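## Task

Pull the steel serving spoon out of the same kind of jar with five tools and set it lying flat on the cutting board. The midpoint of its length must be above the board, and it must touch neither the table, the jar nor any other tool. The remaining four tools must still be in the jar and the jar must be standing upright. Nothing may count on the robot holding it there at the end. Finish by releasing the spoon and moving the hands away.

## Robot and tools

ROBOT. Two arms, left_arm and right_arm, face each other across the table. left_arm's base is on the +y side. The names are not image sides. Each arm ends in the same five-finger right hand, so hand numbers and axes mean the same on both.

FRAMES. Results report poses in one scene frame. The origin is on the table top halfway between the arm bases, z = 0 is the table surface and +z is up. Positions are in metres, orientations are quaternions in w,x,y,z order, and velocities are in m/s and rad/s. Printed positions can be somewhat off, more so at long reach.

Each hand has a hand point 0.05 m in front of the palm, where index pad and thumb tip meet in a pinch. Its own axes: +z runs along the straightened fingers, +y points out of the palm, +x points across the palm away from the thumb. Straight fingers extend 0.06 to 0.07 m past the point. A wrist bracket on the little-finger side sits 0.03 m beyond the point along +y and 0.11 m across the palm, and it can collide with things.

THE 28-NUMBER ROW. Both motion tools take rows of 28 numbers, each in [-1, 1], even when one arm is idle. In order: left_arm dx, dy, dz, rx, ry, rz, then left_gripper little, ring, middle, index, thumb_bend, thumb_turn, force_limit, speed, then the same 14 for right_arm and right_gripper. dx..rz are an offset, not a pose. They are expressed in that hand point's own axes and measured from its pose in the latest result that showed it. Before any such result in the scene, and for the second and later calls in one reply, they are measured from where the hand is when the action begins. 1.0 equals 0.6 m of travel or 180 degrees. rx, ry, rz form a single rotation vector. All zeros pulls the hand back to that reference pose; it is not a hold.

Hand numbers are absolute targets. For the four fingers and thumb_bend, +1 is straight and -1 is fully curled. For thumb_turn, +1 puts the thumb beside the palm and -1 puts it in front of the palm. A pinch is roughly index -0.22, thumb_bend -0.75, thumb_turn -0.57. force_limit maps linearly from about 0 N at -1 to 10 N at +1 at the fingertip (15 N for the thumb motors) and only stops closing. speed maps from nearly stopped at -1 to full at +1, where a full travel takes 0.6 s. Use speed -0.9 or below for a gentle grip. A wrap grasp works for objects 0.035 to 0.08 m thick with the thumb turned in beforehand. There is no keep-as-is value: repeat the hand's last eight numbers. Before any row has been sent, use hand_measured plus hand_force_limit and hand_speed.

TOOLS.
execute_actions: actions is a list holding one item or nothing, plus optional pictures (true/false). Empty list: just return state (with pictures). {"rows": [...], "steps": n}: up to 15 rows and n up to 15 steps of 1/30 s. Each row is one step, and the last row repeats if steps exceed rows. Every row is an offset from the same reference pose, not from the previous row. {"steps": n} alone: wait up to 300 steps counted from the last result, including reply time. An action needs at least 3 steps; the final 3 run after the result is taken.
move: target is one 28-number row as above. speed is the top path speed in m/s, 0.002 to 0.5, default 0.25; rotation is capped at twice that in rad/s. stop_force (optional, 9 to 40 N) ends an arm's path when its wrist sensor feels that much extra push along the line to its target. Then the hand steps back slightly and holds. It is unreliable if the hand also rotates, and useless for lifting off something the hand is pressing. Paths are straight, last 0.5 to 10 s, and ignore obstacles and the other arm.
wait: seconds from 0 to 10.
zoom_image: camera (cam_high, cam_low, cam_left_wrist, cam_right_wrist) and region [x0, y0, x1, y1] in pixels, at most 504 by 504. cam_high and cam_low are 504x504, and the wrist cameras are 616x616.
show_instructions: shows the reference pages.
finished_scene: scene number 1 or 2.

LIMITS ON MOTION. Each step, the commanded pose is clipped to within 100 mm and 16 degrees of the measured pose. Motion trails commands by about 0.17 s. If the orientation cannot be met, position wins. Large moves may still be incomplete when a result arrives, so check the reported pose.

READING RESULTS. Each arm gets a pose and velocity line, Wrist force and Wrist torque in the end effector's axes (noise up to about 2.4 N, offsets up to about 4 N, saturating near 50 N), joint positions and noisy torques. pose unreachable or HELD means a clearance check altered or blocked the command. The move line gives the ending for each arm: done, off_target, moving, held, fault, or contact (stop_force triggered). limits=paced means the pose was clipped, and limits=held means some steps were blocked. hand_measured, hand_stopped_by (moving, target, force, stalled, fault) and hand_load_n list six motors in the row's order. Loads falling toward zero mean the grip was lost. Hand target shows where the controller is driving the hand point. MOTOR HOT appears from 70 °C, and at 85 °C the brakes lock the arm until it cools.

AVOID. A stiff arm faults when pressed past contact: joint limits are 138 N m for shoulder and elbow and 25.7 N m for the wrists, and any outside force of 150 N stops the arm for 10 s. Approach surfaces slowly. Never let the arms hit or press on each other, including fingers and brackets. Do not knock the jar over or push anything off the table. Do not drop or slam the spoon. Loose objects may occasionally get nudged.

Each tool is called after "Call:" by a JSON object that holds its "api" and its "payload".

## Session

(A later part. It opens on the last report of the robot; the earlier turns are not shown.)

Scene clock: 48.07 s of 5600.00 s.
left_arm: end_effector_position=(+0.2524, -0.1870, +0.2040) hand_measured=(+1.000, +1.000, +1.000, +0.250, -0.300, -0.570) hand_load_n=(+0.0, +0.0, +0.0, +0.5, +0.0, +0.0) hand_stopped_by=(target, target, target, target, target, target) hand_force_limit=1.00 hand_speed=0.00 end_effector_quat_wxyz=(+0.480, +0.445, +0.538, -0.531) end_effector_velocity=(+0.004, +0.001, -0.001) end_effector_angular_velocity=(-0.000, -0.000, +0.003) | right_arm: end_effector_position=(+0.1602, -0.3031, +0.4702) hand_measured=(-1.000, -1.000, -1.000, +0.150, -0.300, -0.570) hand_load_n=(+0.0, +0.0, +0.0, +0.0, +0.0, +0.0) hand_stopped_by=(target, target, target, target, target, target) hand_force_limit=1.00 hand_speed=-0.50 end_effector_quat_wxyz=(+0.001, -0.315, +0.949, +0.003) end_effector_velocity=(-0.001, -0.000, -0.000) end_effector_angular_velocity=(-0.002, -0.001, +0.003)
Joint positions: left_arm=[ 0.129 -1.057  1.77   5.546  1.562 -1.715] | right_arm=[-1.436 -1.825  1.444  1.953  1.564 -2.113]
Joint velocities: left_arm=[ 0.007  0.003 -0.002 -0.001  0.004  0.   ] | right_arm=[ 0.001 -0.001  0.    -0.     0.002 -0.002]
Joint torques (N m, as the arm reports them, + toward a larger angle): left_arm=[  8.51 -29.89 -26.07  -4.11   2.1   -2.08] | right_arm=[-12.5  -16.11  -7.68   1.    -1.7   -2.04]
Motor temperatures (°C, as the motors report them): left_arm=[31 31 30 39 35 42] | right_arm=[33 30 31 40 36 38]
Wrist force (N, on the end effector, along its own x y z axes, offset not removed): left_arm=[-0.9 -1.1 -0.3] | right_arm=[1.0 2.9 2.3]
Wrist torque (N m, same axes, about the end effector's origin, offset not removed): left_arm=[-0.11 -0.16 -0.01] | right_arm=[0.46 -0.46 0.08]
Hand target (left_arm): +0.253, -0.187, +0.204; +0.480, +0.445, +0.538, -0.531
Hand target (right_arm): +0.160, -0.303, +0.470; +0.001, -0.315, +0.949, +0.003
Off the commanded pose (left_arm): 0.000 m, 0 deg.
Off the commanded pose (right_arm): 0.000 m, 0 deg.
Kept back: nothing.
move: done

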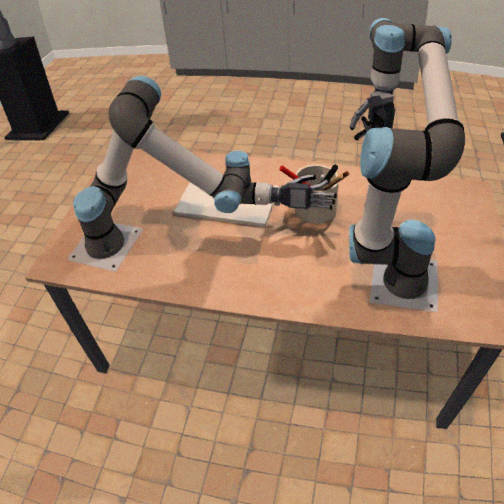

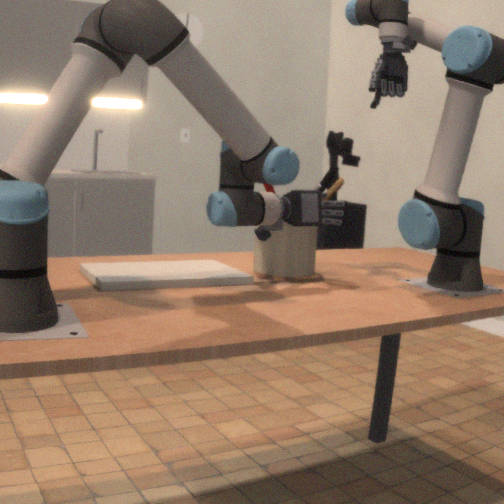

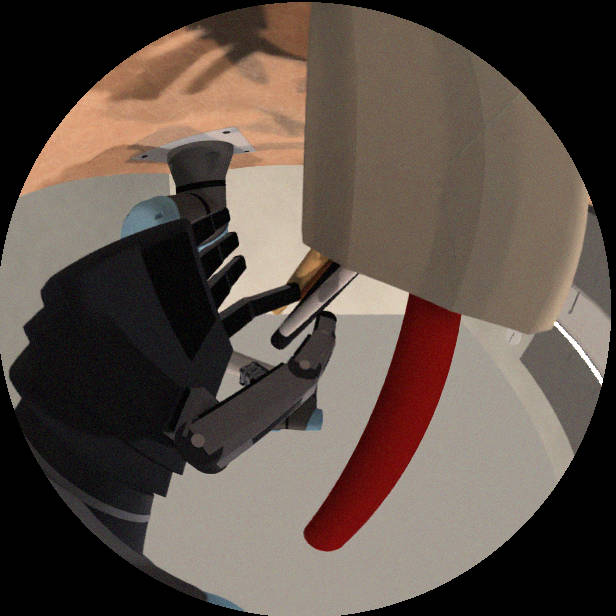

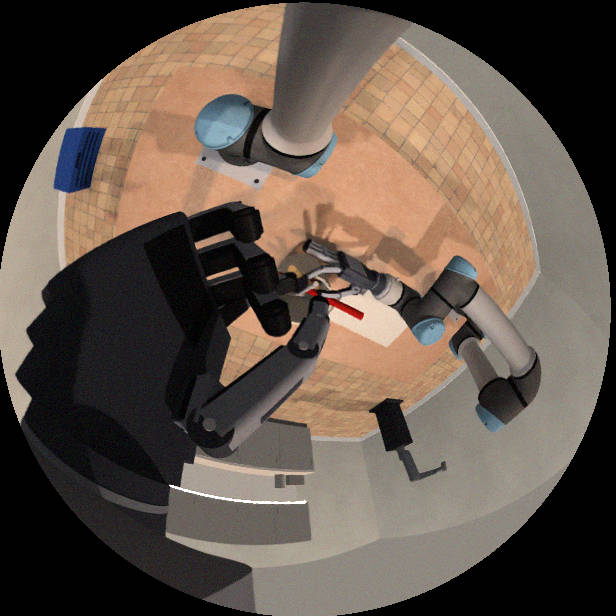

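Call:
{"api": "move", "payload": {"target": [0.002,0.012,0,0,0,0,1,1,1,0.25,-0.3,-0.57,1,0, 0,0,0,0,0,0,-1,-1,-1,0.15,-0.3,-0.57,1,-0.5], "speed": 0.01}}

Call:
{"api": "execute_actions", "payload": {"actions": [{"rows":[[0,0,0,0,0,0,1,1,1,-0.8,-0.3,-0.57,1,-0.7, 0,0,0,0,0,0,-1,-1,-1,0.15,-0.3,-0.57,1,-0.5]],"steps":5}]}}

Call:
{"api": "wait", "payload": {"seconds": 2}}

Call:
{"api": "zoom_image", "payload": {"camera": "cam_left_wrist", "region": [200,150,500,450]}}

Call:
{"api": "zoom_image", "payload": {"camera": "cam_right_wrist", "region": [270,230,390,320]}}

Scene clock: 49.23 s of 5600.00 s.
left_arm: end_effector_position=(+0.2590, -0.1868, +0.2019) hand_measured=(+1.000, +1.000, +1.000, +0.250, -0.300, -0.570) hand_load_n=(+0.0, +0.0, +0.0, +0.5, +0.0, +0.0) hand_stopped_by=(target, target, target, target, target, target) hand_force_limit=1.00 hand_speed=0.00 end_effector_quat_wxyz=(+0.480, +0.445, +0.538, -0.531) end_effector_velocity=(+0.004, +0.000, +0.001) end_effector_angular_velocity=(-0.002, -0.000, +0.001) | right_arm: end_effector_position=(+0.1602, -0.3031, +0.4702) hand_measured=(-1.000, -1.000, -1.000, +0.150, -0.300, -0.570) hand_load_n=(+0.0, +0.0, +0.0, +0.0, +0.0, +0.0) hand_stopped_by=(target, target, target, target, target, target) hand_force_limit=1.00 hand_speed=-0.50 end_effector_quat_wxyz=(+0.001, -0.315, +0.949, +0.003) end_effector_velocity=(-0.000, -0.000, +0.000) end_effector_angular_velocity=(-0.000, -0.000, +0.001)
Joint positions: left_arm=[ 0.142 -1.05   1.766  5.544  1.575 -1.715] | right_arm=[-1.436 -1.825  1.444  1.953  1.564 -2.113]
Joint velocities: left_arm=[ 0.007  0.001 -0.002 -0.001  0.005  0.   ] | right_arm=[-0.    -0.    -0.    -0.     0.    -0.001]
Joint torques (N m, as the arm reports them, + toward a larger angle): left_arm=[  9.2  -29.91 -26.71  -4.1    2.26  -2.2 ] | right_arm=[-12.32 -15.67  -8.83   0.84  -1.65  -1.91]
Motor temperatures (°C, as the motors report them): left_arm=[31 31 30 39 35 42] | right_arm=[33 30 31 40 36 38]
Wrist force (N, on the end effector, along its own x y z axes, offset not removed): left_arm=[-0.1 -2.7 0.9] | right_arm=[0.9 1.5 -0.3]
Wrist torque (N m, same axes, about the end effector's origin, offset not removed): left_arm=[-0.29 -0.23 0.04] | right_arm=[0.50 -0.28 0.05]
Hand target (left_arm): +0.259, -0.187, +0.202; +0.480, +0.445, +0.538, -0.531
Hand target (right_arm): +0.160, -0.303, +0.470; +0.001, -0.315, +0.949, +0.003
Off the commanded pose (left_arm): 0.000 m, 0 deg.
Off the commanded pose (right_arm): 0.000 m, 0 deg.
Kept back: nothing.
move: done

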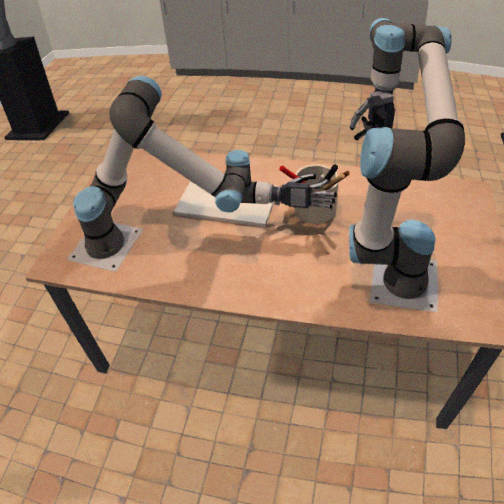

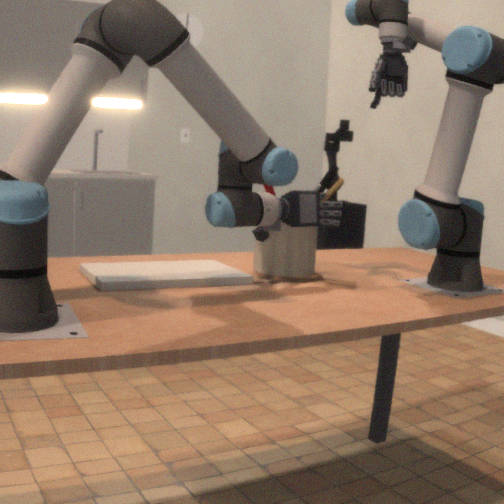

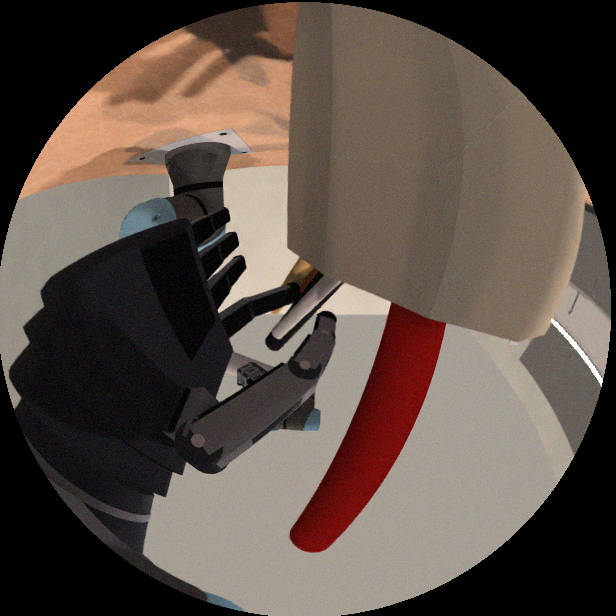

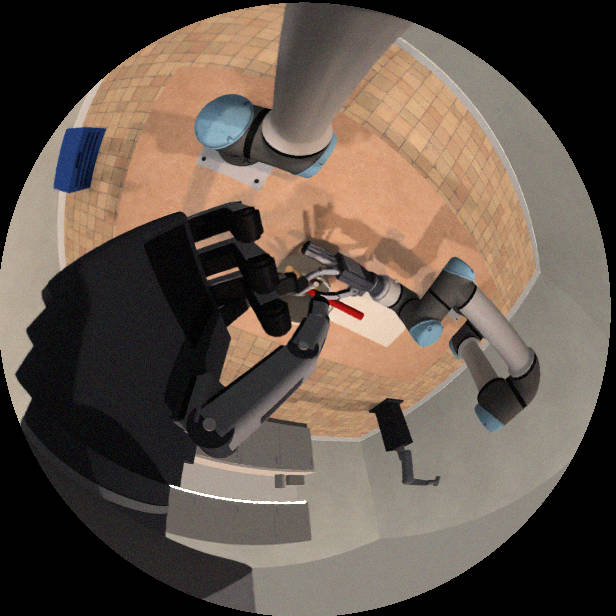

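Scene clock: 49.30 s of 5600.00 s.
left_arm: end_effector_position=(+0.2591, -0.1868, +0.2019) hand_measured=(+1.000, +1.000, +1.000, +0.250, -0.300, -0.570) hand_load_n=(+0.0, +0.0, +0.0, +0.5, +0.0, +0.0) hand_stopped_by=(target, target, target, moving, target, target) hand_force_limit=1.00 hand_speed=-0.70 end_effector_quat_wxyz=(+0.480, +0.445, +0.538, -0.531) end_effector_velocity=(+0.001, +0.000, -0.002) end_effector_angular_velocity=(+0.003, +0.002, +0.001) | right_arm: end_effector_position=(+0.1602, -0.3031, +0.4702) hand_measured=(-1.000, -1.000, -1.000, +0.150, -0.300, -0.570) hand_load_n=(+0.0, +0.0, +0.0, +0.0, +0.0, +0.0) hand_stopped_by=(target, target, target, target, target, target) hand_force_limit=1.00 hand_speed=-0.50 end_effector_quat_wxyz=(+0.001, -0.315, +0.949, +0.003) end_effector_velocity=(+0.000, -0.000, -0.000) end_effector_angular_velocity=(-0.001, +0.000, -0.002)
Joint positions: left_arm=[ 0.142 -1.05   1.766  5.544  1.576 -1.715] | right_arm=[-1.436 -1.825  1.444  1.953  1.564 -2.113]
Joint velocities: left_arm=[ 0.002  0.002 -0.     0.001  0.001 -0.002] | right_arm=[-0.001 -0.     0.     0.     0.001  0.   ]
Joint torques (N m, as the arm reports them, + toward a larger angle): left_arm=[  7.16 -29.71 -26.3   -4.09   2.11  -2.21] | right_arm=[-13.09 -15.5   -7.43   1.03  -1.81  -1.98]
Motor temperatures (°C, as the motors report them): left_arm=[31 31 30 39 35 42] | right_arm=[33 30 31 40 36 38]
Wrist force (N, on the end effector, along its own x y z axes, offset not removed): left_arm=[-0.4 -2.3 -0.7] | right_arm=[2.0 2.6 2.6]
Wrist torque (N m, same axes, about the end effector's origin, offset not removed): left_arm=[-0.09 -0.12 0.05] | right_arm=[0.49 -0.53 0.14]
Steps of this call (steps 1 to 2: the first 2 steps of this action). Readings (end_effector_position | what the end effector reports):
1: left_arm (+0.2591, -0.1868, +0.2019) | right_arm (+0.1602, -0.3031, +0.4702) | left_arm hand_measured=(+1.000, +1.000, +1.000, +0.250, -0.300, -0.570) hand_load_n=(+0.0, +0.0, +0.0, +0.5, +0.0, +0.0) hand_stopped_by=(target, target, target, moving, target, target) hand_force_limit=1.00 hand_speed=-0.70 | right_arm hand_measured=(-1.000, -1.000, -1.000, +0.150, -0.300, -0.570) hand_load_n=(+0.0, +0.0, +0.0, +0.0, +0.0, +0.0) hand_stopped_by=(target, target, target, target, target, target) hand_force_limit=1.00 hand_speed=-0.50
2: the state above

Scene clock: 51.40 s of 5600.00 s.
left_arm: end_effector_position=(+0.2590, -0.1868, +0.2019) hand_measured=(+1.000, +1.000, +1.000, -0.152, -0.296, -0.570) hand_load_n=(+0.0, +0.0, +0.0, +11.0, +7.0, +2.5) hand_stopped_by=(target, target, target, force, target, target) hand_force_limit=1.00 hand_speed=-0.70 end_effector_quat_wxyz=(+0.480, +0.445, +0.538, -0.531) end_effector_velocity=(+0.001, +0.000, +0.001) end_effector_angular_velocity=(-0.002, -0.002, +0.002) | right_arm: end_effector_position=(+0.1602, -0.3031, +0.4702) hand_measured=(-1.000, -1.000, -1.000, +0.150, -0.300, -0.570) hand_load_n=(+0.0, +0.0, +0.0, +0.0, +0.0, +0.0) hand_stopped_by=(target, target, target, target, target, target) hand_force_limit=1.00 hand_speed=-0.50 end_effector_quat_wxyz=(+0.001, -0.315, +0.949, +0.003) end_effector_velocity=(-0.000, +0.000, -0.000) end_effector_angular_velocity=(-0.000, +0.000, -0.000)
Joint positions: left_arm=[ 0.142 -1.05   1.766  5.544  1.575 -1.715] | right_arm=[-1.436 -1.825  1.444  1.953  1.564 -2.113]
Joint velocities: left_arm=[ 0.001 -0.001  0.    -0.002 -0.001  0.002] | right_arm=[ 0.001  0.    -0.     0.     0.     0.001]
Joint torques (N m, as the arm reports them, + toward a larger angle): left_arm=[  3.63 -39.45  -9.99   0.11  -2.08  -1.3 ] | right_arm=[-12.64 -15.76  -7.66   0.92  -1.46  -2.05]
Motor temperatures (°C, as the motors report them): left_arm=[31 31 30 39 35 42] | right_arm=[33 30 31 40 36 38]
Wrist force (N, on the end effector, along its own x y z axes, offset not removed): left_arm=[-4.0 -3.8 1.4] | right_arm=[0.7 3.7 2.0]
Wrist torque (N m, same axes, about the end effector's origin, offset not removed): left_arm=[-0.23 -0.13 0.15] | right_arm=[0.63 -0.39 0.04]
Hand target (left_arm): +0.259, -0.187, +0.202; +0.480, +0.445, +0.538, -0.531
Hand target (right_arm): +0.160, -0.303, +0.470; +0.001, -0.315, +0.949, +0.003
Off the commanded pose (left_arm): 0.000 m, 0 deg.
Off the commanded pose (right_arm): 0.000 m, 0 deg.
Kept back: nothing.
Steps of this call (steps 1 to 3: the last 3 steps of your previous action; steps 4 to 63: nothing new was sent). Readings (end_effector_position | what the end effector reports):
1: left_arm (+0.2591, -0.1868, +0.2019) | right_arm (+0.1602, -0.3031, +0.4702) | left_arm hand_measured=(+1.000, +1.000, +1.000, +0.250, -0.300, -0.570) hand_load_n=(+0.0, +0.0, +0.0, +0.5, +0.0, +0.0) hand_stopped_by=(target, target, target, moving, target, target) hand_force_limit=1.00 hand_speed=-0.70 | right_arm hand_measured=(-1.000, -1.000, -1.000, +0.150, -0.300, -0.570) hand_load_n=(+0.0, +0.0, +0.0, +0.0, +0.0, +0.0) hand_stopped_by=(target, target, target, target, target, target) hand_force_limit=1.00 hand_speed=-0.50
2: left_arm (+0.2591, -0.1868, +0.2019) | right_arm (+0.1602, -0.3031, +0.4702) | left_arm hand_measured=(+1.000, +1.000, +1.000, +0.234, -0.300, -0.570) hand_load_n=(+0.0, +0.0, +0.0, +0.5, +0.0, +0.0) hand_stopped_by=(target, target, target, moving, target, target) hand_force_limit=1.00 hand_speed=-0.70 | right_arm hand_measured=(-1.000, -1.000, -1.000, +0.150, -0.300, -0.570) hand_load_n=(+0.0, +0.0, +0.0, +0.0, +0.0, +0.0) hand_stopped_by=(target, target, target, target, target, target) hand_force_limit=1.00 hand_speed=-0.50
4: left_arm (+0.2591, -0.1868, +0.2019) | right_arm (+0.1602, -0.3031, +0.4702) | left_arm hand_measured=(+1.000, +1.000, +1.000, +0.202, -0.300, -0.570) hand_load_n=(+0.0, +0.0, +0.0, +0.5, +0.0, +0.0) hand_stopped_by=(target, target, target, moving, target, target) hand_force_limit=1.00 hand_speed=-0.70 | right_arm hand_measured=(-1.000, -1.000, -1.000, +0.150, -0.300, -0.570) hand_load_n=(+0.0, +0.0, +0.0, +0.0, +0.0, +0.0) hand_stopped_by=(target, target, target, target, target, target) hand_force_limit=1.00 hand_speed=-0.50
8: left_arm (+0.2590, -0.1868, +0.2019) | right_arm (+0.1602, -0.3031, +0.4702) | left_arm hand_measured=(+1.000, +1.000, +1.000, +0.134, -0.300, -0.570) hand_load_n=(+0.0, +0.0, +0.0, +0.0, +0.0, +0.0) hand_stopped_by=(target, target, target, moving, target, target) hand_force_limit=1.00 hand_speed=-0.70 | right_arm hand_measured=(-1.000, -1.000, -1.000, +0.150, -0.300, -0.570) hand_load_n=(+0.0, +0.0, +0.0, +0.0, +0.0, +0.0) hand_stopped_by=(target, target, target, target, target, target) hand_force_limit=1.00 hand_speed=-0.50
63: the state above

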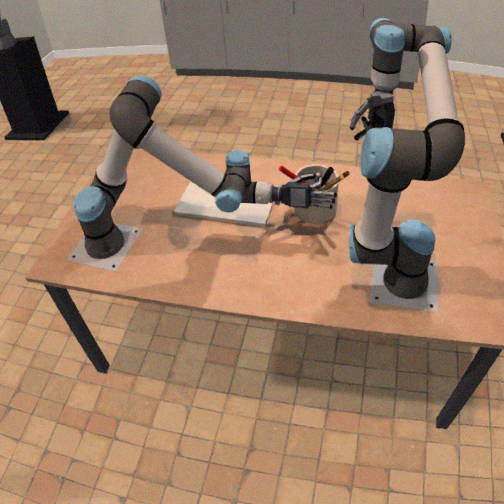

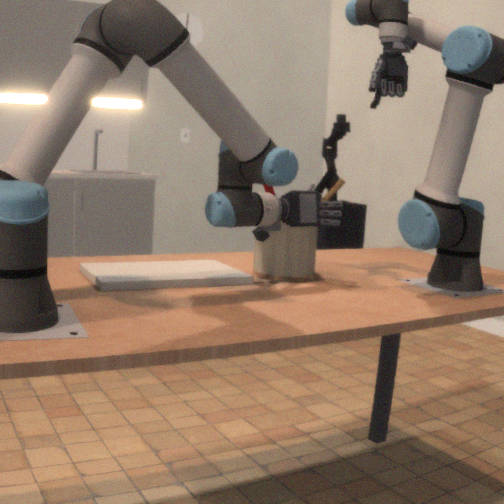

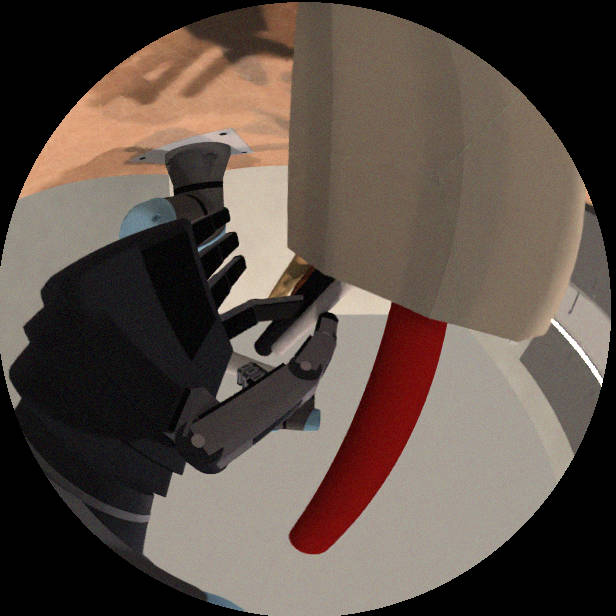

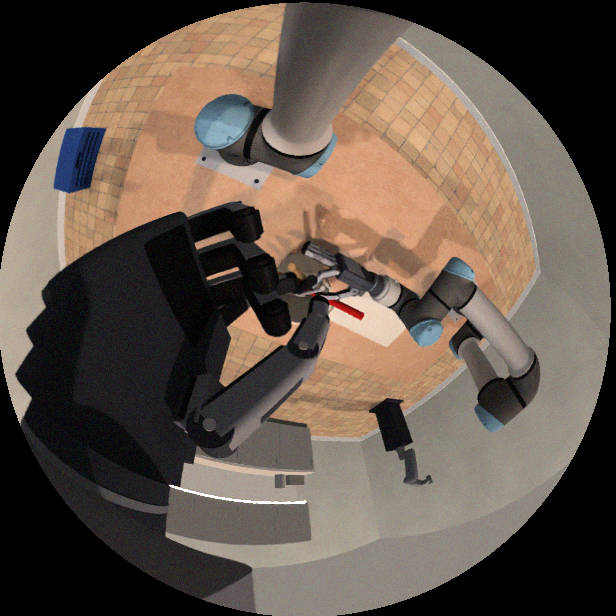

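Region (200, 150, 500, 450) of cam_left_wrist's 616x616 image, scaled by 1.680, with more detail than that image has.

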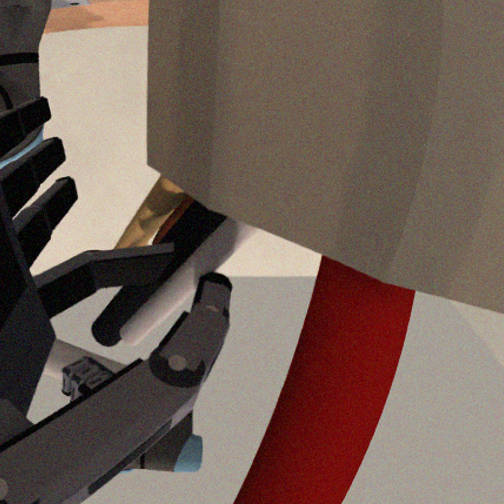

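Region (270, 230, 390, 320) of cam_right_wrist's 616x616 image, scaled by 4.200, with more detail than that image has; it fills the top 378 rows of this view, and the rest is white.

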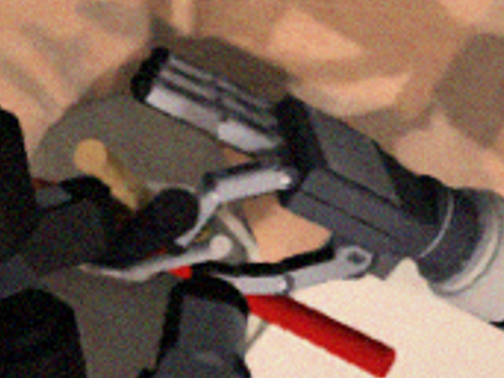

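Call:
{"api": "move", "payload": {"target": [0.005,-0.035,0,0,0,0,1,1,1,0.2,-0.3,-0.57,1,0, 0,0,0,0,0,0,-1,-1,-1,0.15,-0.3,-0.57,1,-0.5], "speed": 0.012}}

Call:
{"api": "zoom_image", "payload": {"camera": "cam_left_wrist", "region": [200,150,500,450]}}

Call:
{"api": "zoom_image", "payload": {"camera": "cam_right_wrist", "region": [270,230,390,320]}}

Scene clock: 53.67 s of 5600.00 s.
left_arm: end_effector_position=(+0.2382, -0.1877, +0.2020) hand_measured=(+1.000, +1.000, +1.000, +0.200, -0.300, -0.570) hand_load_n=(+0.0, +0.0, +0.0, +0.0, +0.0, +0.0) hand_stopped_by=(target, target, target, target, target, target) hand_force_limit=1.00 hand_speed=0.00 end_effector_quat_wxyz=(+0.480, +0.445, +0.538, -0.531) end_effector_velocity=(-0.004, -0.000, -0.000) end_effector_angular_velocity=(+0.001, -0.001, -0.000) | right_arm: end_effector_position=(+0.1602, -0.3031, +0.4702) hand_measured=(-1.000, -1.000, -1.000, +0.150, -0.300, -0.570) hand_load_n=(+0.0, +0.0, +0.0, +0.0, +0.0, +0.0) hand_stopped_by=(target, target, target, target, target, target) hand_force_limit=1.00 hand_speed=-0.50 end_effector_quat_wxyz=(+0.001, -0.315, +0.949, +0.003) end_effector_velocity=(-0.000, +0.000, -0.000) end_effector_angular_velocity=(-0.000, -0.000, +0.000)
Joint positions: left_arm=[ 0.101 -1.06   1.782  5.537  1.534 -1.715] | right_arm=[-1.436 -1.825  1.444  1.953  1.564 -2.113]
Joint velocities: left_arm=[-0.007 -0.     0.001  0.    -0.006  0.001] | right_arm=[ 0.001 -0.    -0.    -0.     0.     0.   ]
Joint torques (N m, as the arm reports them, + toward a larger angle): left_arm=[ -7.73 -51.08 -11.47  -4.17  -1.97   2.33] | right_arm=[-12.21 -15.04  -8.38   0.71  -1.61  -1.84]
Motor temperatures (°C, as the motors report them): left_arm=[31 31 30 39 35 42] | right_arm=[33 30 31 40 36 38]
Wrist force (N, on the end effector, along its own x y z axes, offset not removed): left_arm=[0.4 -2.0 1.0] | right_arm=[-0.2 2.4 2.6]
Wrist torque (N m, same axes, about the end effector's origin, offset not removed): left_arm=[-0.37 -0.36 0.01] | right_arm=[0.32 -0.24 -0.03]
Hand target (left_arm): +0.238, -0.188, +0.202; +0.480, +0.445, +0.538, -0.531
Hand target (right_arm): +0.160, -0.303, +0.470; +0.001, -0.315, +0.949, +0.003
Off the commanded pose (left_arm): 0.000 m, 0 deg.
Off the commanded pose (right_arm): 0.000 m, 0 deg.
Kept back: nothing.
move: done

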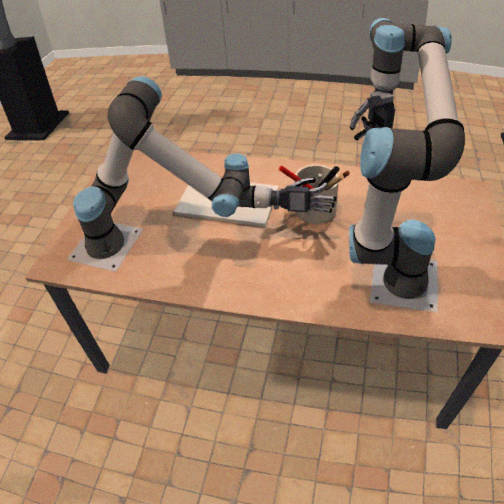

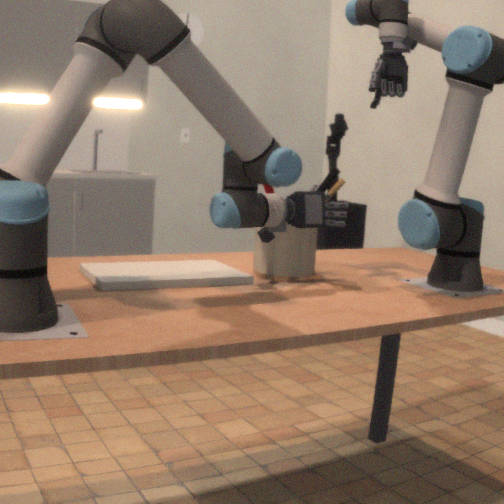

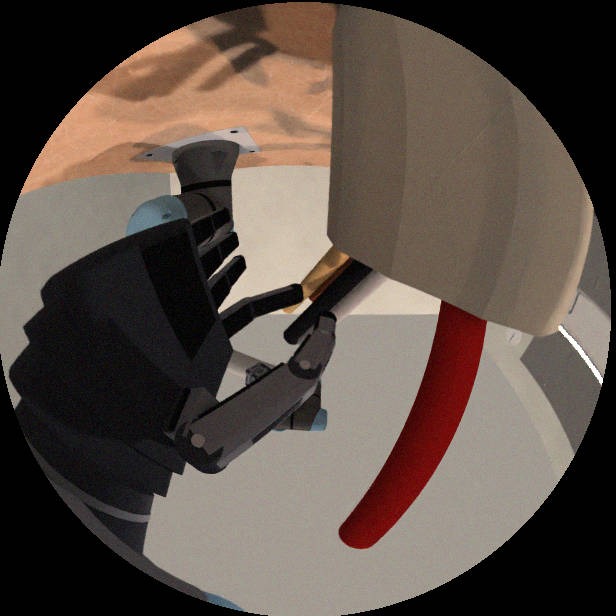

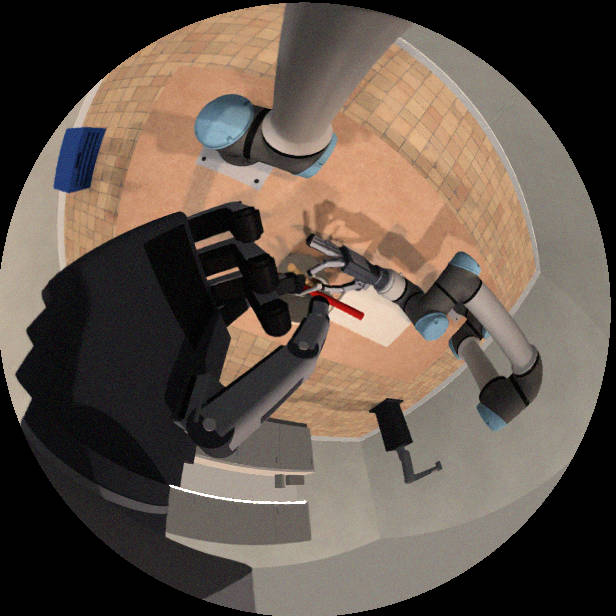

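Region (200, 150, 500, 450) of cam_left_wrist's 616x616 image, scaled by 1.680, with more detail than that image has.

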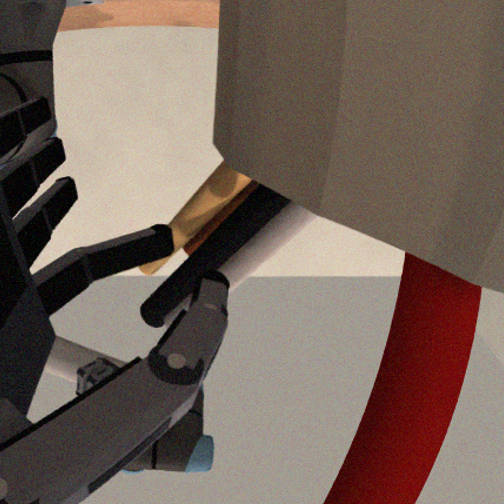

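Region (270, 230, 390, 320) of cam_right_wrist's 616x616 image, scaled by 4.200, with more detail than that image has; it fills the top 378 rows of this view, and the rest is white.

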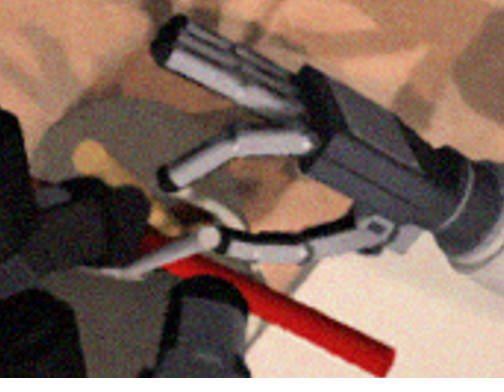

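Call:
{"api": "move", "payload": {"target": [0,-0.06,0,0,0,0,1,1,1,0.2,-0.3,-0.57,1,0, 0,-0.12,0.1,0,0,0,-1,-1,-1,0.15,-0.3,-0.57,1,-0.5], "speed": 0.1}}

Call:
{"api": "zoom_image", "payload": {"camera": "cam_right_wrist", "region": [280,220,440,340]}}

Call:
{"api": "zoom_image", "payload": {"camera": "cam_left_wrist", "region": [200,150,500,450]}}

Scene clock: 55.40 s of 5600.00 s.
left_arm: end_effector_position=(+0.2027, -0.1891, +0.2072) hand_measured=(+1.000, +1.000, +1.000, +0.200, -0.300, -0.570) hand_load_n=(+0.0, +0.0, +0.0, +0.0, +0.0, +0.0) hand_stopped_by=(target, target, target, target, target, target) hand_force_limit=1.00 hand_speed=0.00 end_effector_quat_wxyz=(+0.480, +0.445, +0.538, -0.531) end_effector_velocity=(-0.002, -0.000, +0.000) end_effector_angular_velocity=(+0.000, -0.001, -0.001) | right_arm: end_effector_position=(+0.2029, -0.3600, +0.4099) hand_measured=(-1.000, -1.000, -1.000, +0.150, -0.300, -0.570) hand_load_n=(+0.0, +0.0, +0.0, +0.0, +0.0, +0.0) hand_stopped_by=(target, target, target, target, target, target) hand_force_limit=1.00 hand_speed=-0.50 end_effector_quat_wxyz=(+0.000, -0.315, +0.949, +0.003) end_effector_velocity=(+0.001, -0.002, -0.002) end_effector_angular_velocity=(+0.003, -0.001, -0.001)
Joint positions: left_arm=[ 0.03  -1.081  1.8    5.54   1.463 -1.713] | right_arm=[-1.776 -1.865  1.633  1.805  1.565 -2.453]
Joint velocities: left_arm=[-0.003 -0.001  0.     0.001 -0.002  0.001] | right_arm=[-0.014 -0.001  0.006 -0.005 -0.003 -0.013]
Joint torques (N m, as the arm reports them, + toward a larger angle): left_arm=[ -8.21 -51.28 -12.48   0.83  -2.05   2.41] | right_arm=[-14.09 -16.22  -8.93  -0.12  -2.05  -1.7 ]
Motor temperatures (°C, as the motors report them): left_arm=[31 31 30 39 35 42] | right_arm=[33 30 31 40 36 38]
Wrist force (N, on the end effector, along its own x y z axes, offset not removed): left_arm=[1.2 -0.4 1.0] | right_arm=[0.7 2.6 1.6]
Wrist torque (N m, same axes, about the end effector's origin, offset not removed): left_arm=[-0.05 -0.42 0.10] | right_arm=[0.41 -0.33 0.07]
Hand target (left_arm): +0.203, -0.189, +0.207; +0.480, +0.445, +0.538, -0.531
Hand target (right_arm): +0.203, -0.360, +0.410; +0.000, -0.315, +0.949, +0.003
Off the commanded pose (left_arm): 0.000 m, 0 deg.
Off the commanded pose (right_arm): 0.001 m, 0 deg.
Kept back: nothing.
move: done

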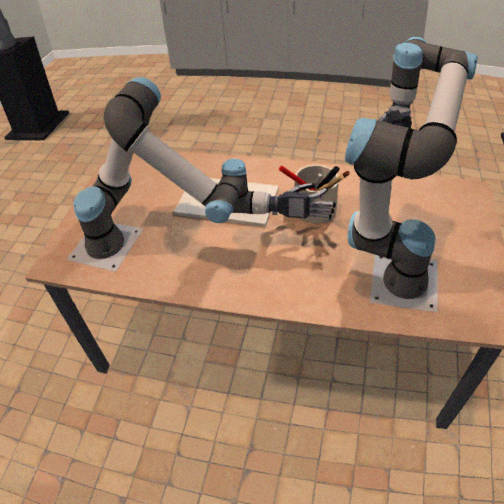

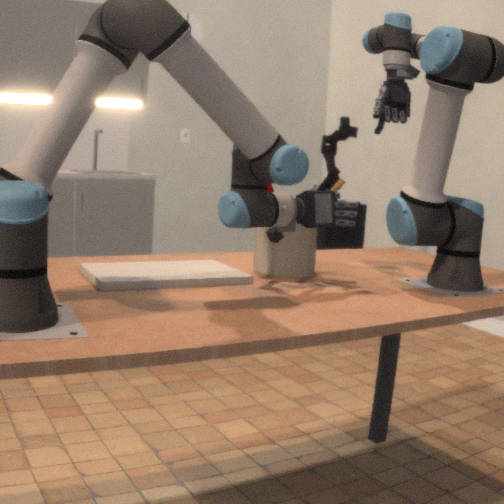

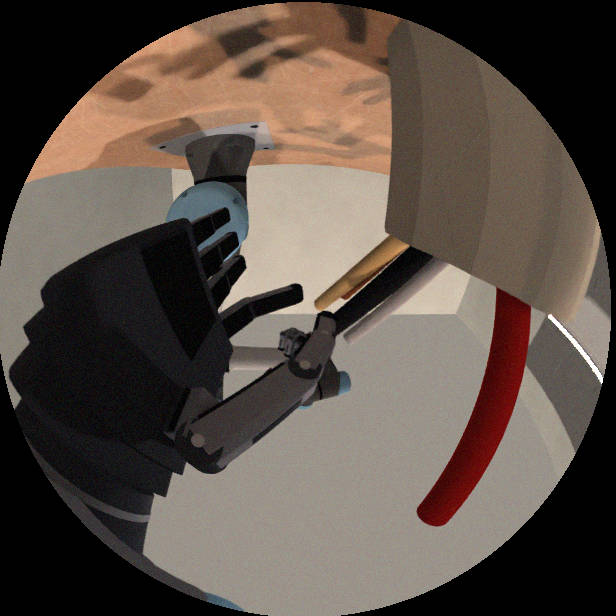

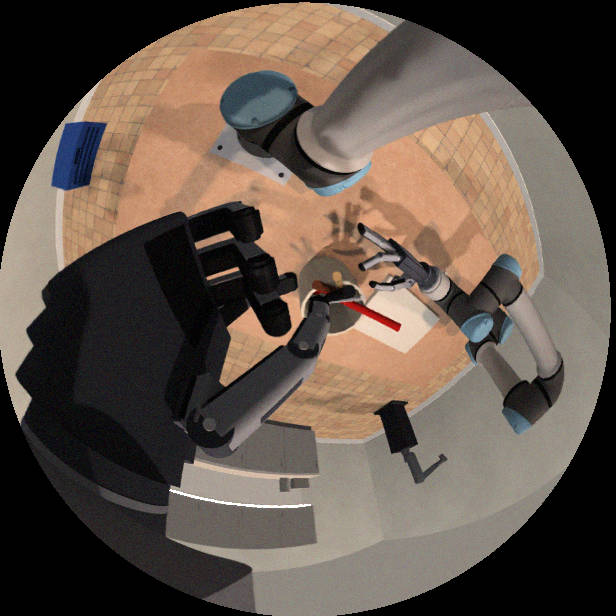

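Region (280, 220, 440, 340) of cam_right_wrist's 616x616 image, scaled by 3.150, with more detail than that image has; it fills the top 378 rows of this view, and the rest is white.

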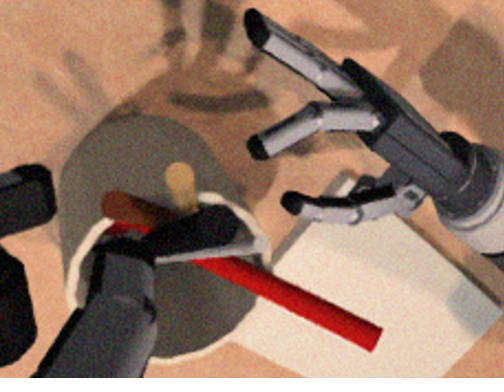

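Region (200, 150, 500, 450) of cam_left_wrist's 616x616 image, scaled by 1.680, with more detail than that image has.

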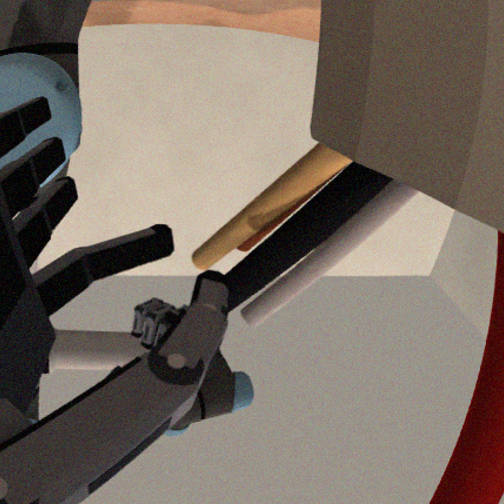

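Call:
{"api": "move", "payload": {"target": [0,0,-0.048,0,0,0,1,1,1,0.2,-0.3,-0.57,1,0, 0,0,0,0,0,0,-1,-1,-1,0.15,-0.3,-0.57,1,-0.5], "speed": 0.03}}

Call:
{"api": "move", "payload": {"target": [0,0.055,0,0,0,0,1,1,1,0.2,-0.3,-0.57,1,0, 0,0,0,0,0,0,-1,-1,-1,0.15,-0.3,-0.57,1,-0.5], "speed": 0.02}}

Call:
{"api": "zoom_image", "payload": {"camera": "cam_right_wrist", "region": [280,220,440,340]}}

Call:
{"api": "zoom_image", "payload": {"camera": "cam_left_wrist", "region": [200,150,500,450]}}

Scene clock: 57.23 s of 5600.00 s.
left_arm: end_effector_position=(+0.2015, -0.1607, +0.2065) hand_measured=(+1.000, +1.000, +1.000, +0.200, -0.300, -0.570) hand_load_n=(+0.0, +0.0, +0.0, +0.0, +0.0, +0.0) hand_stopped_by=(target, target, target, target, target, target) hand_force_limit=1.00 hand_speed=0.00 end_effector_quat_wxyz=(+0.480, +0.445, +0.538, -0.531) end_effector_velocity=(-0.000, +0.003, +0.000) end_effector_angular_velocity=(-0.001, -0.001, -0.000) | right_arm: end_effector_position=(+0.2029, -0.3600, +0.4099) hand_measured=(-1.000, -1.000, -1.000, +0.150, -0.300, -0.570) hand_load_n=(+0.0, +0.0, +0.0, +0.0, +0.0, +0.0) hand_stopped_by=(target, target, target, target, target, target) hand_force_limit=1.00 hand_speed=-0.50 end_effector_quat_wxyz=(+0.000, -0.315, +0.949, +0.003) end_effector_velocity=(-0.000, -0.000, -0.000) end_effector_angular_velocity=(-0.001, +0.001, -0.000)
Joint positions: left_arm=[ 0.024 -1.132  1.888  5.504  1.457 -1.713] | right_arm=[-1.776 -1.865  1.633  1.805  1.565 -2.453]
Joint velocities: left_arm=[-0.001 -0.005  0.008 -0.004 -0.     0.001] | right_arm=[0.    0.    0.    0.    0.002 0.001]
Joint torques (N m, as the arm reports them, + toward a larger angle): left_arm=[ -7.88 -50.24 -11.76  -4.12  -2.11   2.27] | right_arm=[ 13.69   4.98 -28.38   5.45   1.86   2.4 ]
Motor temperatures (°C, as the motors report them): left_arm=[31 31 30 39 35 42] | right_arm=[33 30 31 40 36 38]
Wrist force (N, on the end effector, along its own x y z axes, offset not removed): left_arm=[0.1 -1.3 1.5] | right_arm=[0.7 2.5 2.0]
Wrist torque (N m, same axes, about the end effector's origin, offset not removed): left_arm=[-0.23 -0.31 0.02] | right_arm=[0.45 -0.41 0.04]
Hand target (left_arm): +0.201, -0.160, +0.207; +0.480, +0.445, +0.538, -0.531
Hand target (right_arm): +0.203, -0.360, +0.410; +0.000, -0.315, +0.949, +0.003
Off the commanded pose (left_arm): 0.000 m, 0 deg.
Off the commanded pose (right_arm): 0.000 m, 0 deg.
Kept back: nothing.
move: done

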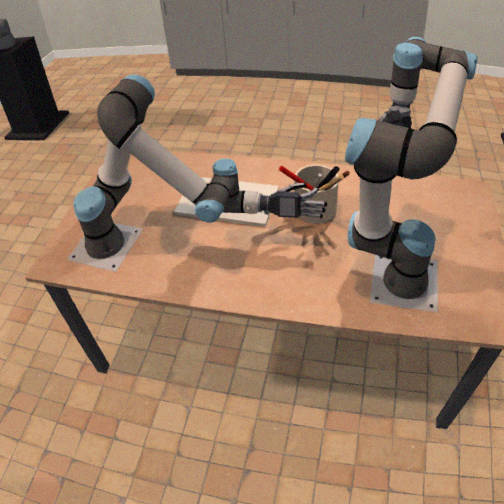

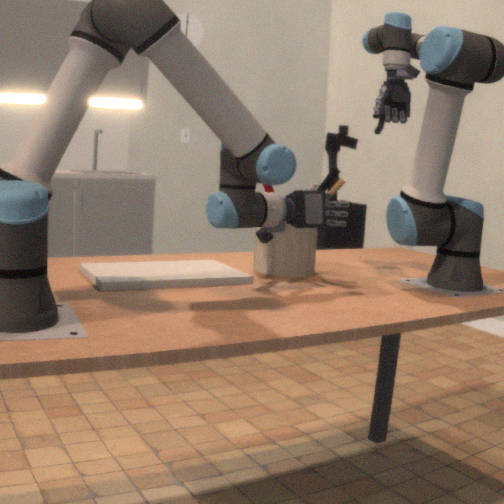

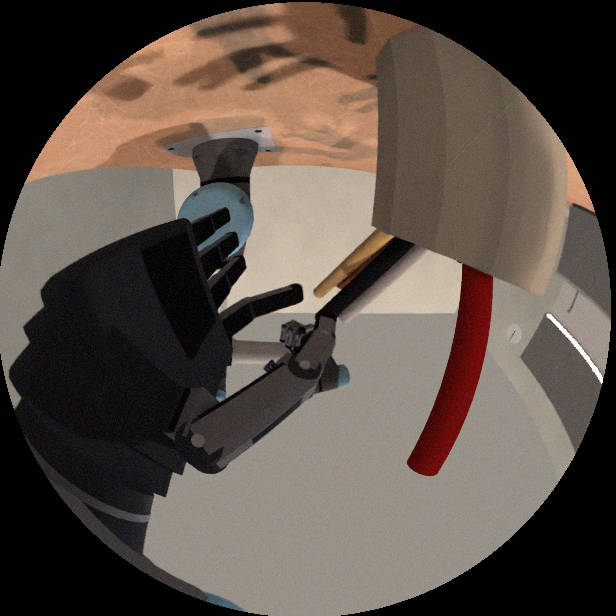

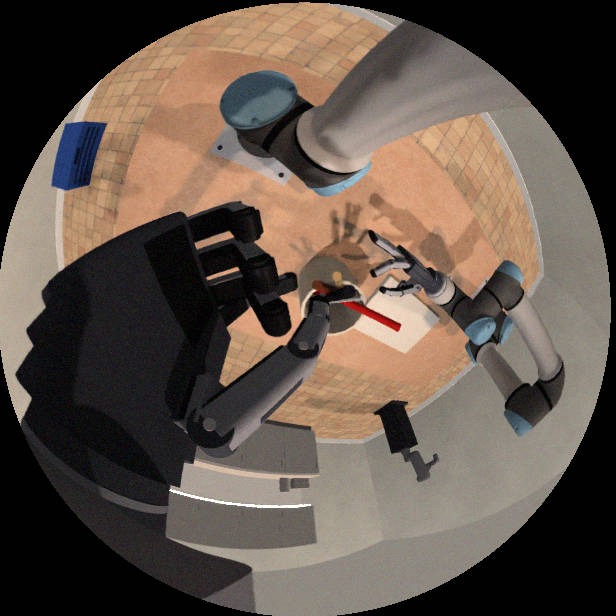

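Scene clock: 59.20 s of 5600.00 s.
left_arm: end_effector_position=(+0.2338, -0.1594, +0.2018) hand_measured=(+1.000, +1.000, +1.000, +0.200, -0.300, -0.570) hand_load_n=(+0.0, +0.0, +0.0, +0.0, +0.0, +0.0) hand_stopped_by=(target, target, target, target, target, target) hand_force_limit=1.00 hand_speed=0.00 end_effector_quat_wxyz=(+0.480, +0.445, +0.538, -0.531) end_effector_velocity=(+0.002, +0.000, -0.000) end_effector_angular_velocity=(-0.000, -0.002, -0.000) | right_arm: end_effector_position=(+0.2029, -0.3600, +0.4099) hand_measured=(-1.000, -1.000, -1.000, +0.150, -0.300, -0.570) hand_load_n=(+0.0, +0.0, +0.0, +0.0, +0.0, +0.0) hand_stopped_by=(target, target, target, target, target, target) hand_force_limit=1.00 hand_speed=-0.50 end_effector_quat_wxyz=(+0.000, -0.315, +0.949, +0.003) end_effector_velocity=(+0.000, -0.000, +0.000) end_effector_angular_velocity=(-0.000, -0.000, -0.002)
Joint positions: left_arm=[ 0.092 -1.112  1.871  5.501  1.525 -1.714] | right_arm=[-1.776 -1.865  1.633  1.805  1.565 -2.453]
Joint velocities: left_arm=[ 0.005  0.002 -0.001 -0.     0.005  0.002] | right_arm=[-0.001  0.    -0.     0.     0.     0.001]
Joint torques (N m, as the arm reports them, + toward a larger angle): left_arm=[  6.77 -26.36 -24.06  -4.13   2.26  -2.1 ] | right_arm=[ 11.56   2.49 -27.15   5.2    1.61   1.83]
Motor temperatures (°C, as the motors report them): left_arm=[31 31 30 39 35 42] | right_arm=[33 30 31 40 36 38]
Wrist force (N, on the end effector, along its own x y z axes, offset not removed): left_arm=[-0.8 -1.9 1.3] | right_arm=[1.5 2.5 1.9]
Wrist torque (N m, same axes, about the end effector's origin, offset not removed): left_arm=[-0.34 -0.22 0.02] | right_arm=[0.48 -0.43 0.10]
Hand target (left_arm): +0.234, -0.159, +0.202; +0.480, +0.445, +0.538, -0.531
Hand target (right_arm): +0.203, -0.360, +0.410; +0.000, -0.315, +0.949, +0.003
Off the commanded pose (left_arm): 0.000 m, 0 deg.
Off the commanded pose (right_arm): 0.000 m, 0 deg.
Kept back: nothing.
move: done

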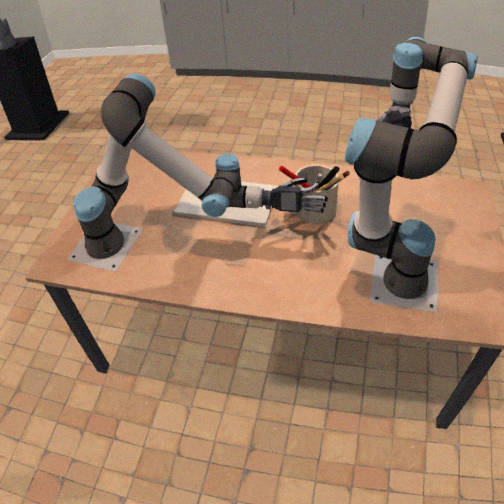

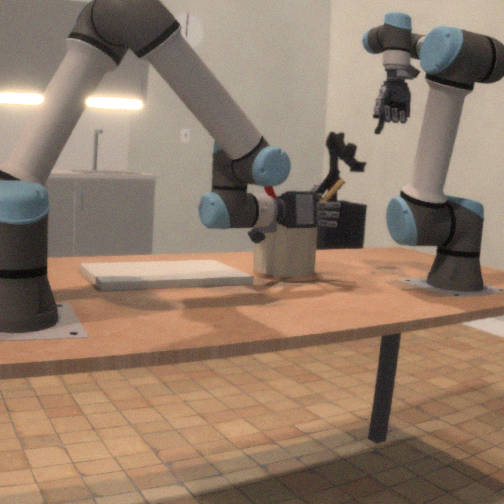

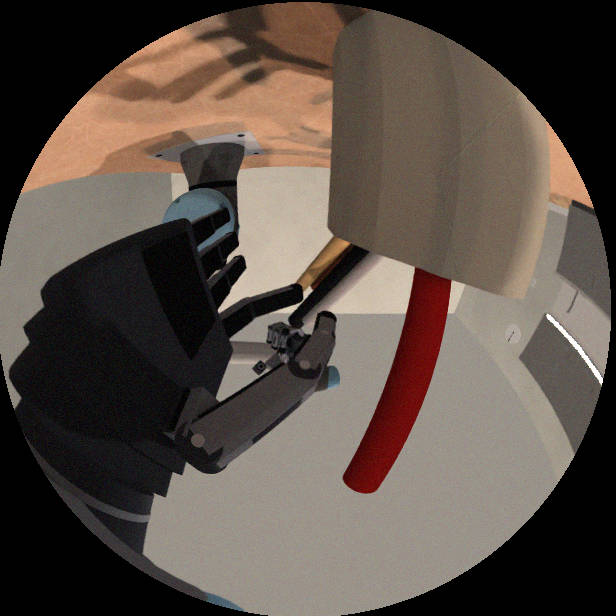

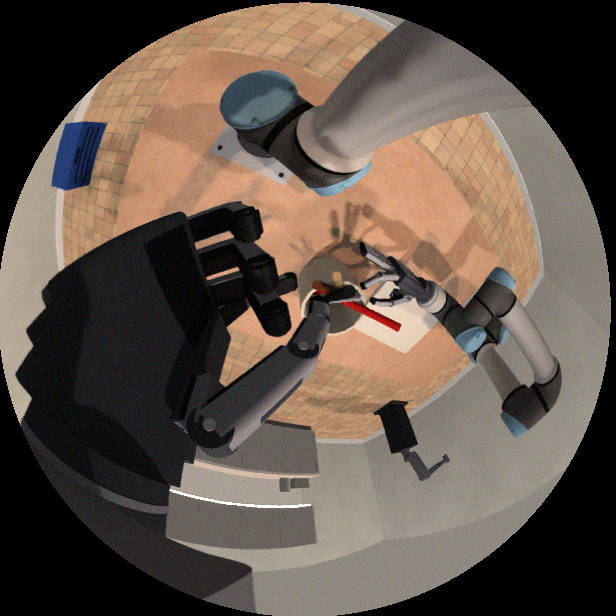

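Region (280, 220, 440, 340) of cam_right_wrist's 616x616 image, scaled by 3.150, with more detail than that image has; it fills the top 378 rows of this view, and the rest is white.

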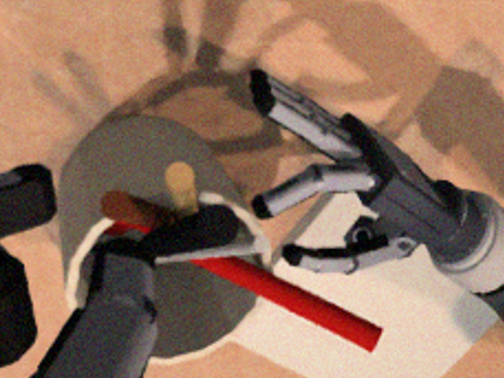

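Region (200, 150, 500, 450) of cam_left_wrist's 616x616 image, scaled by 1.680, with more detail than that image has.

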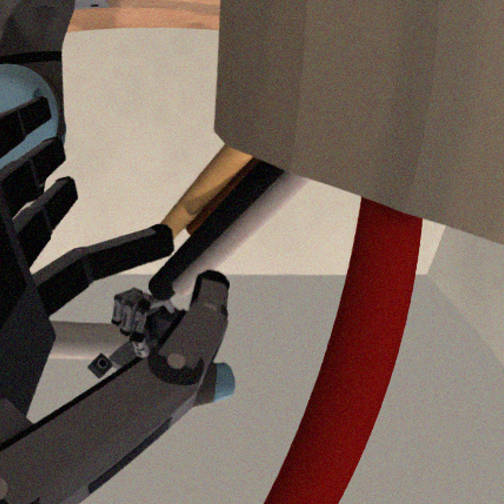

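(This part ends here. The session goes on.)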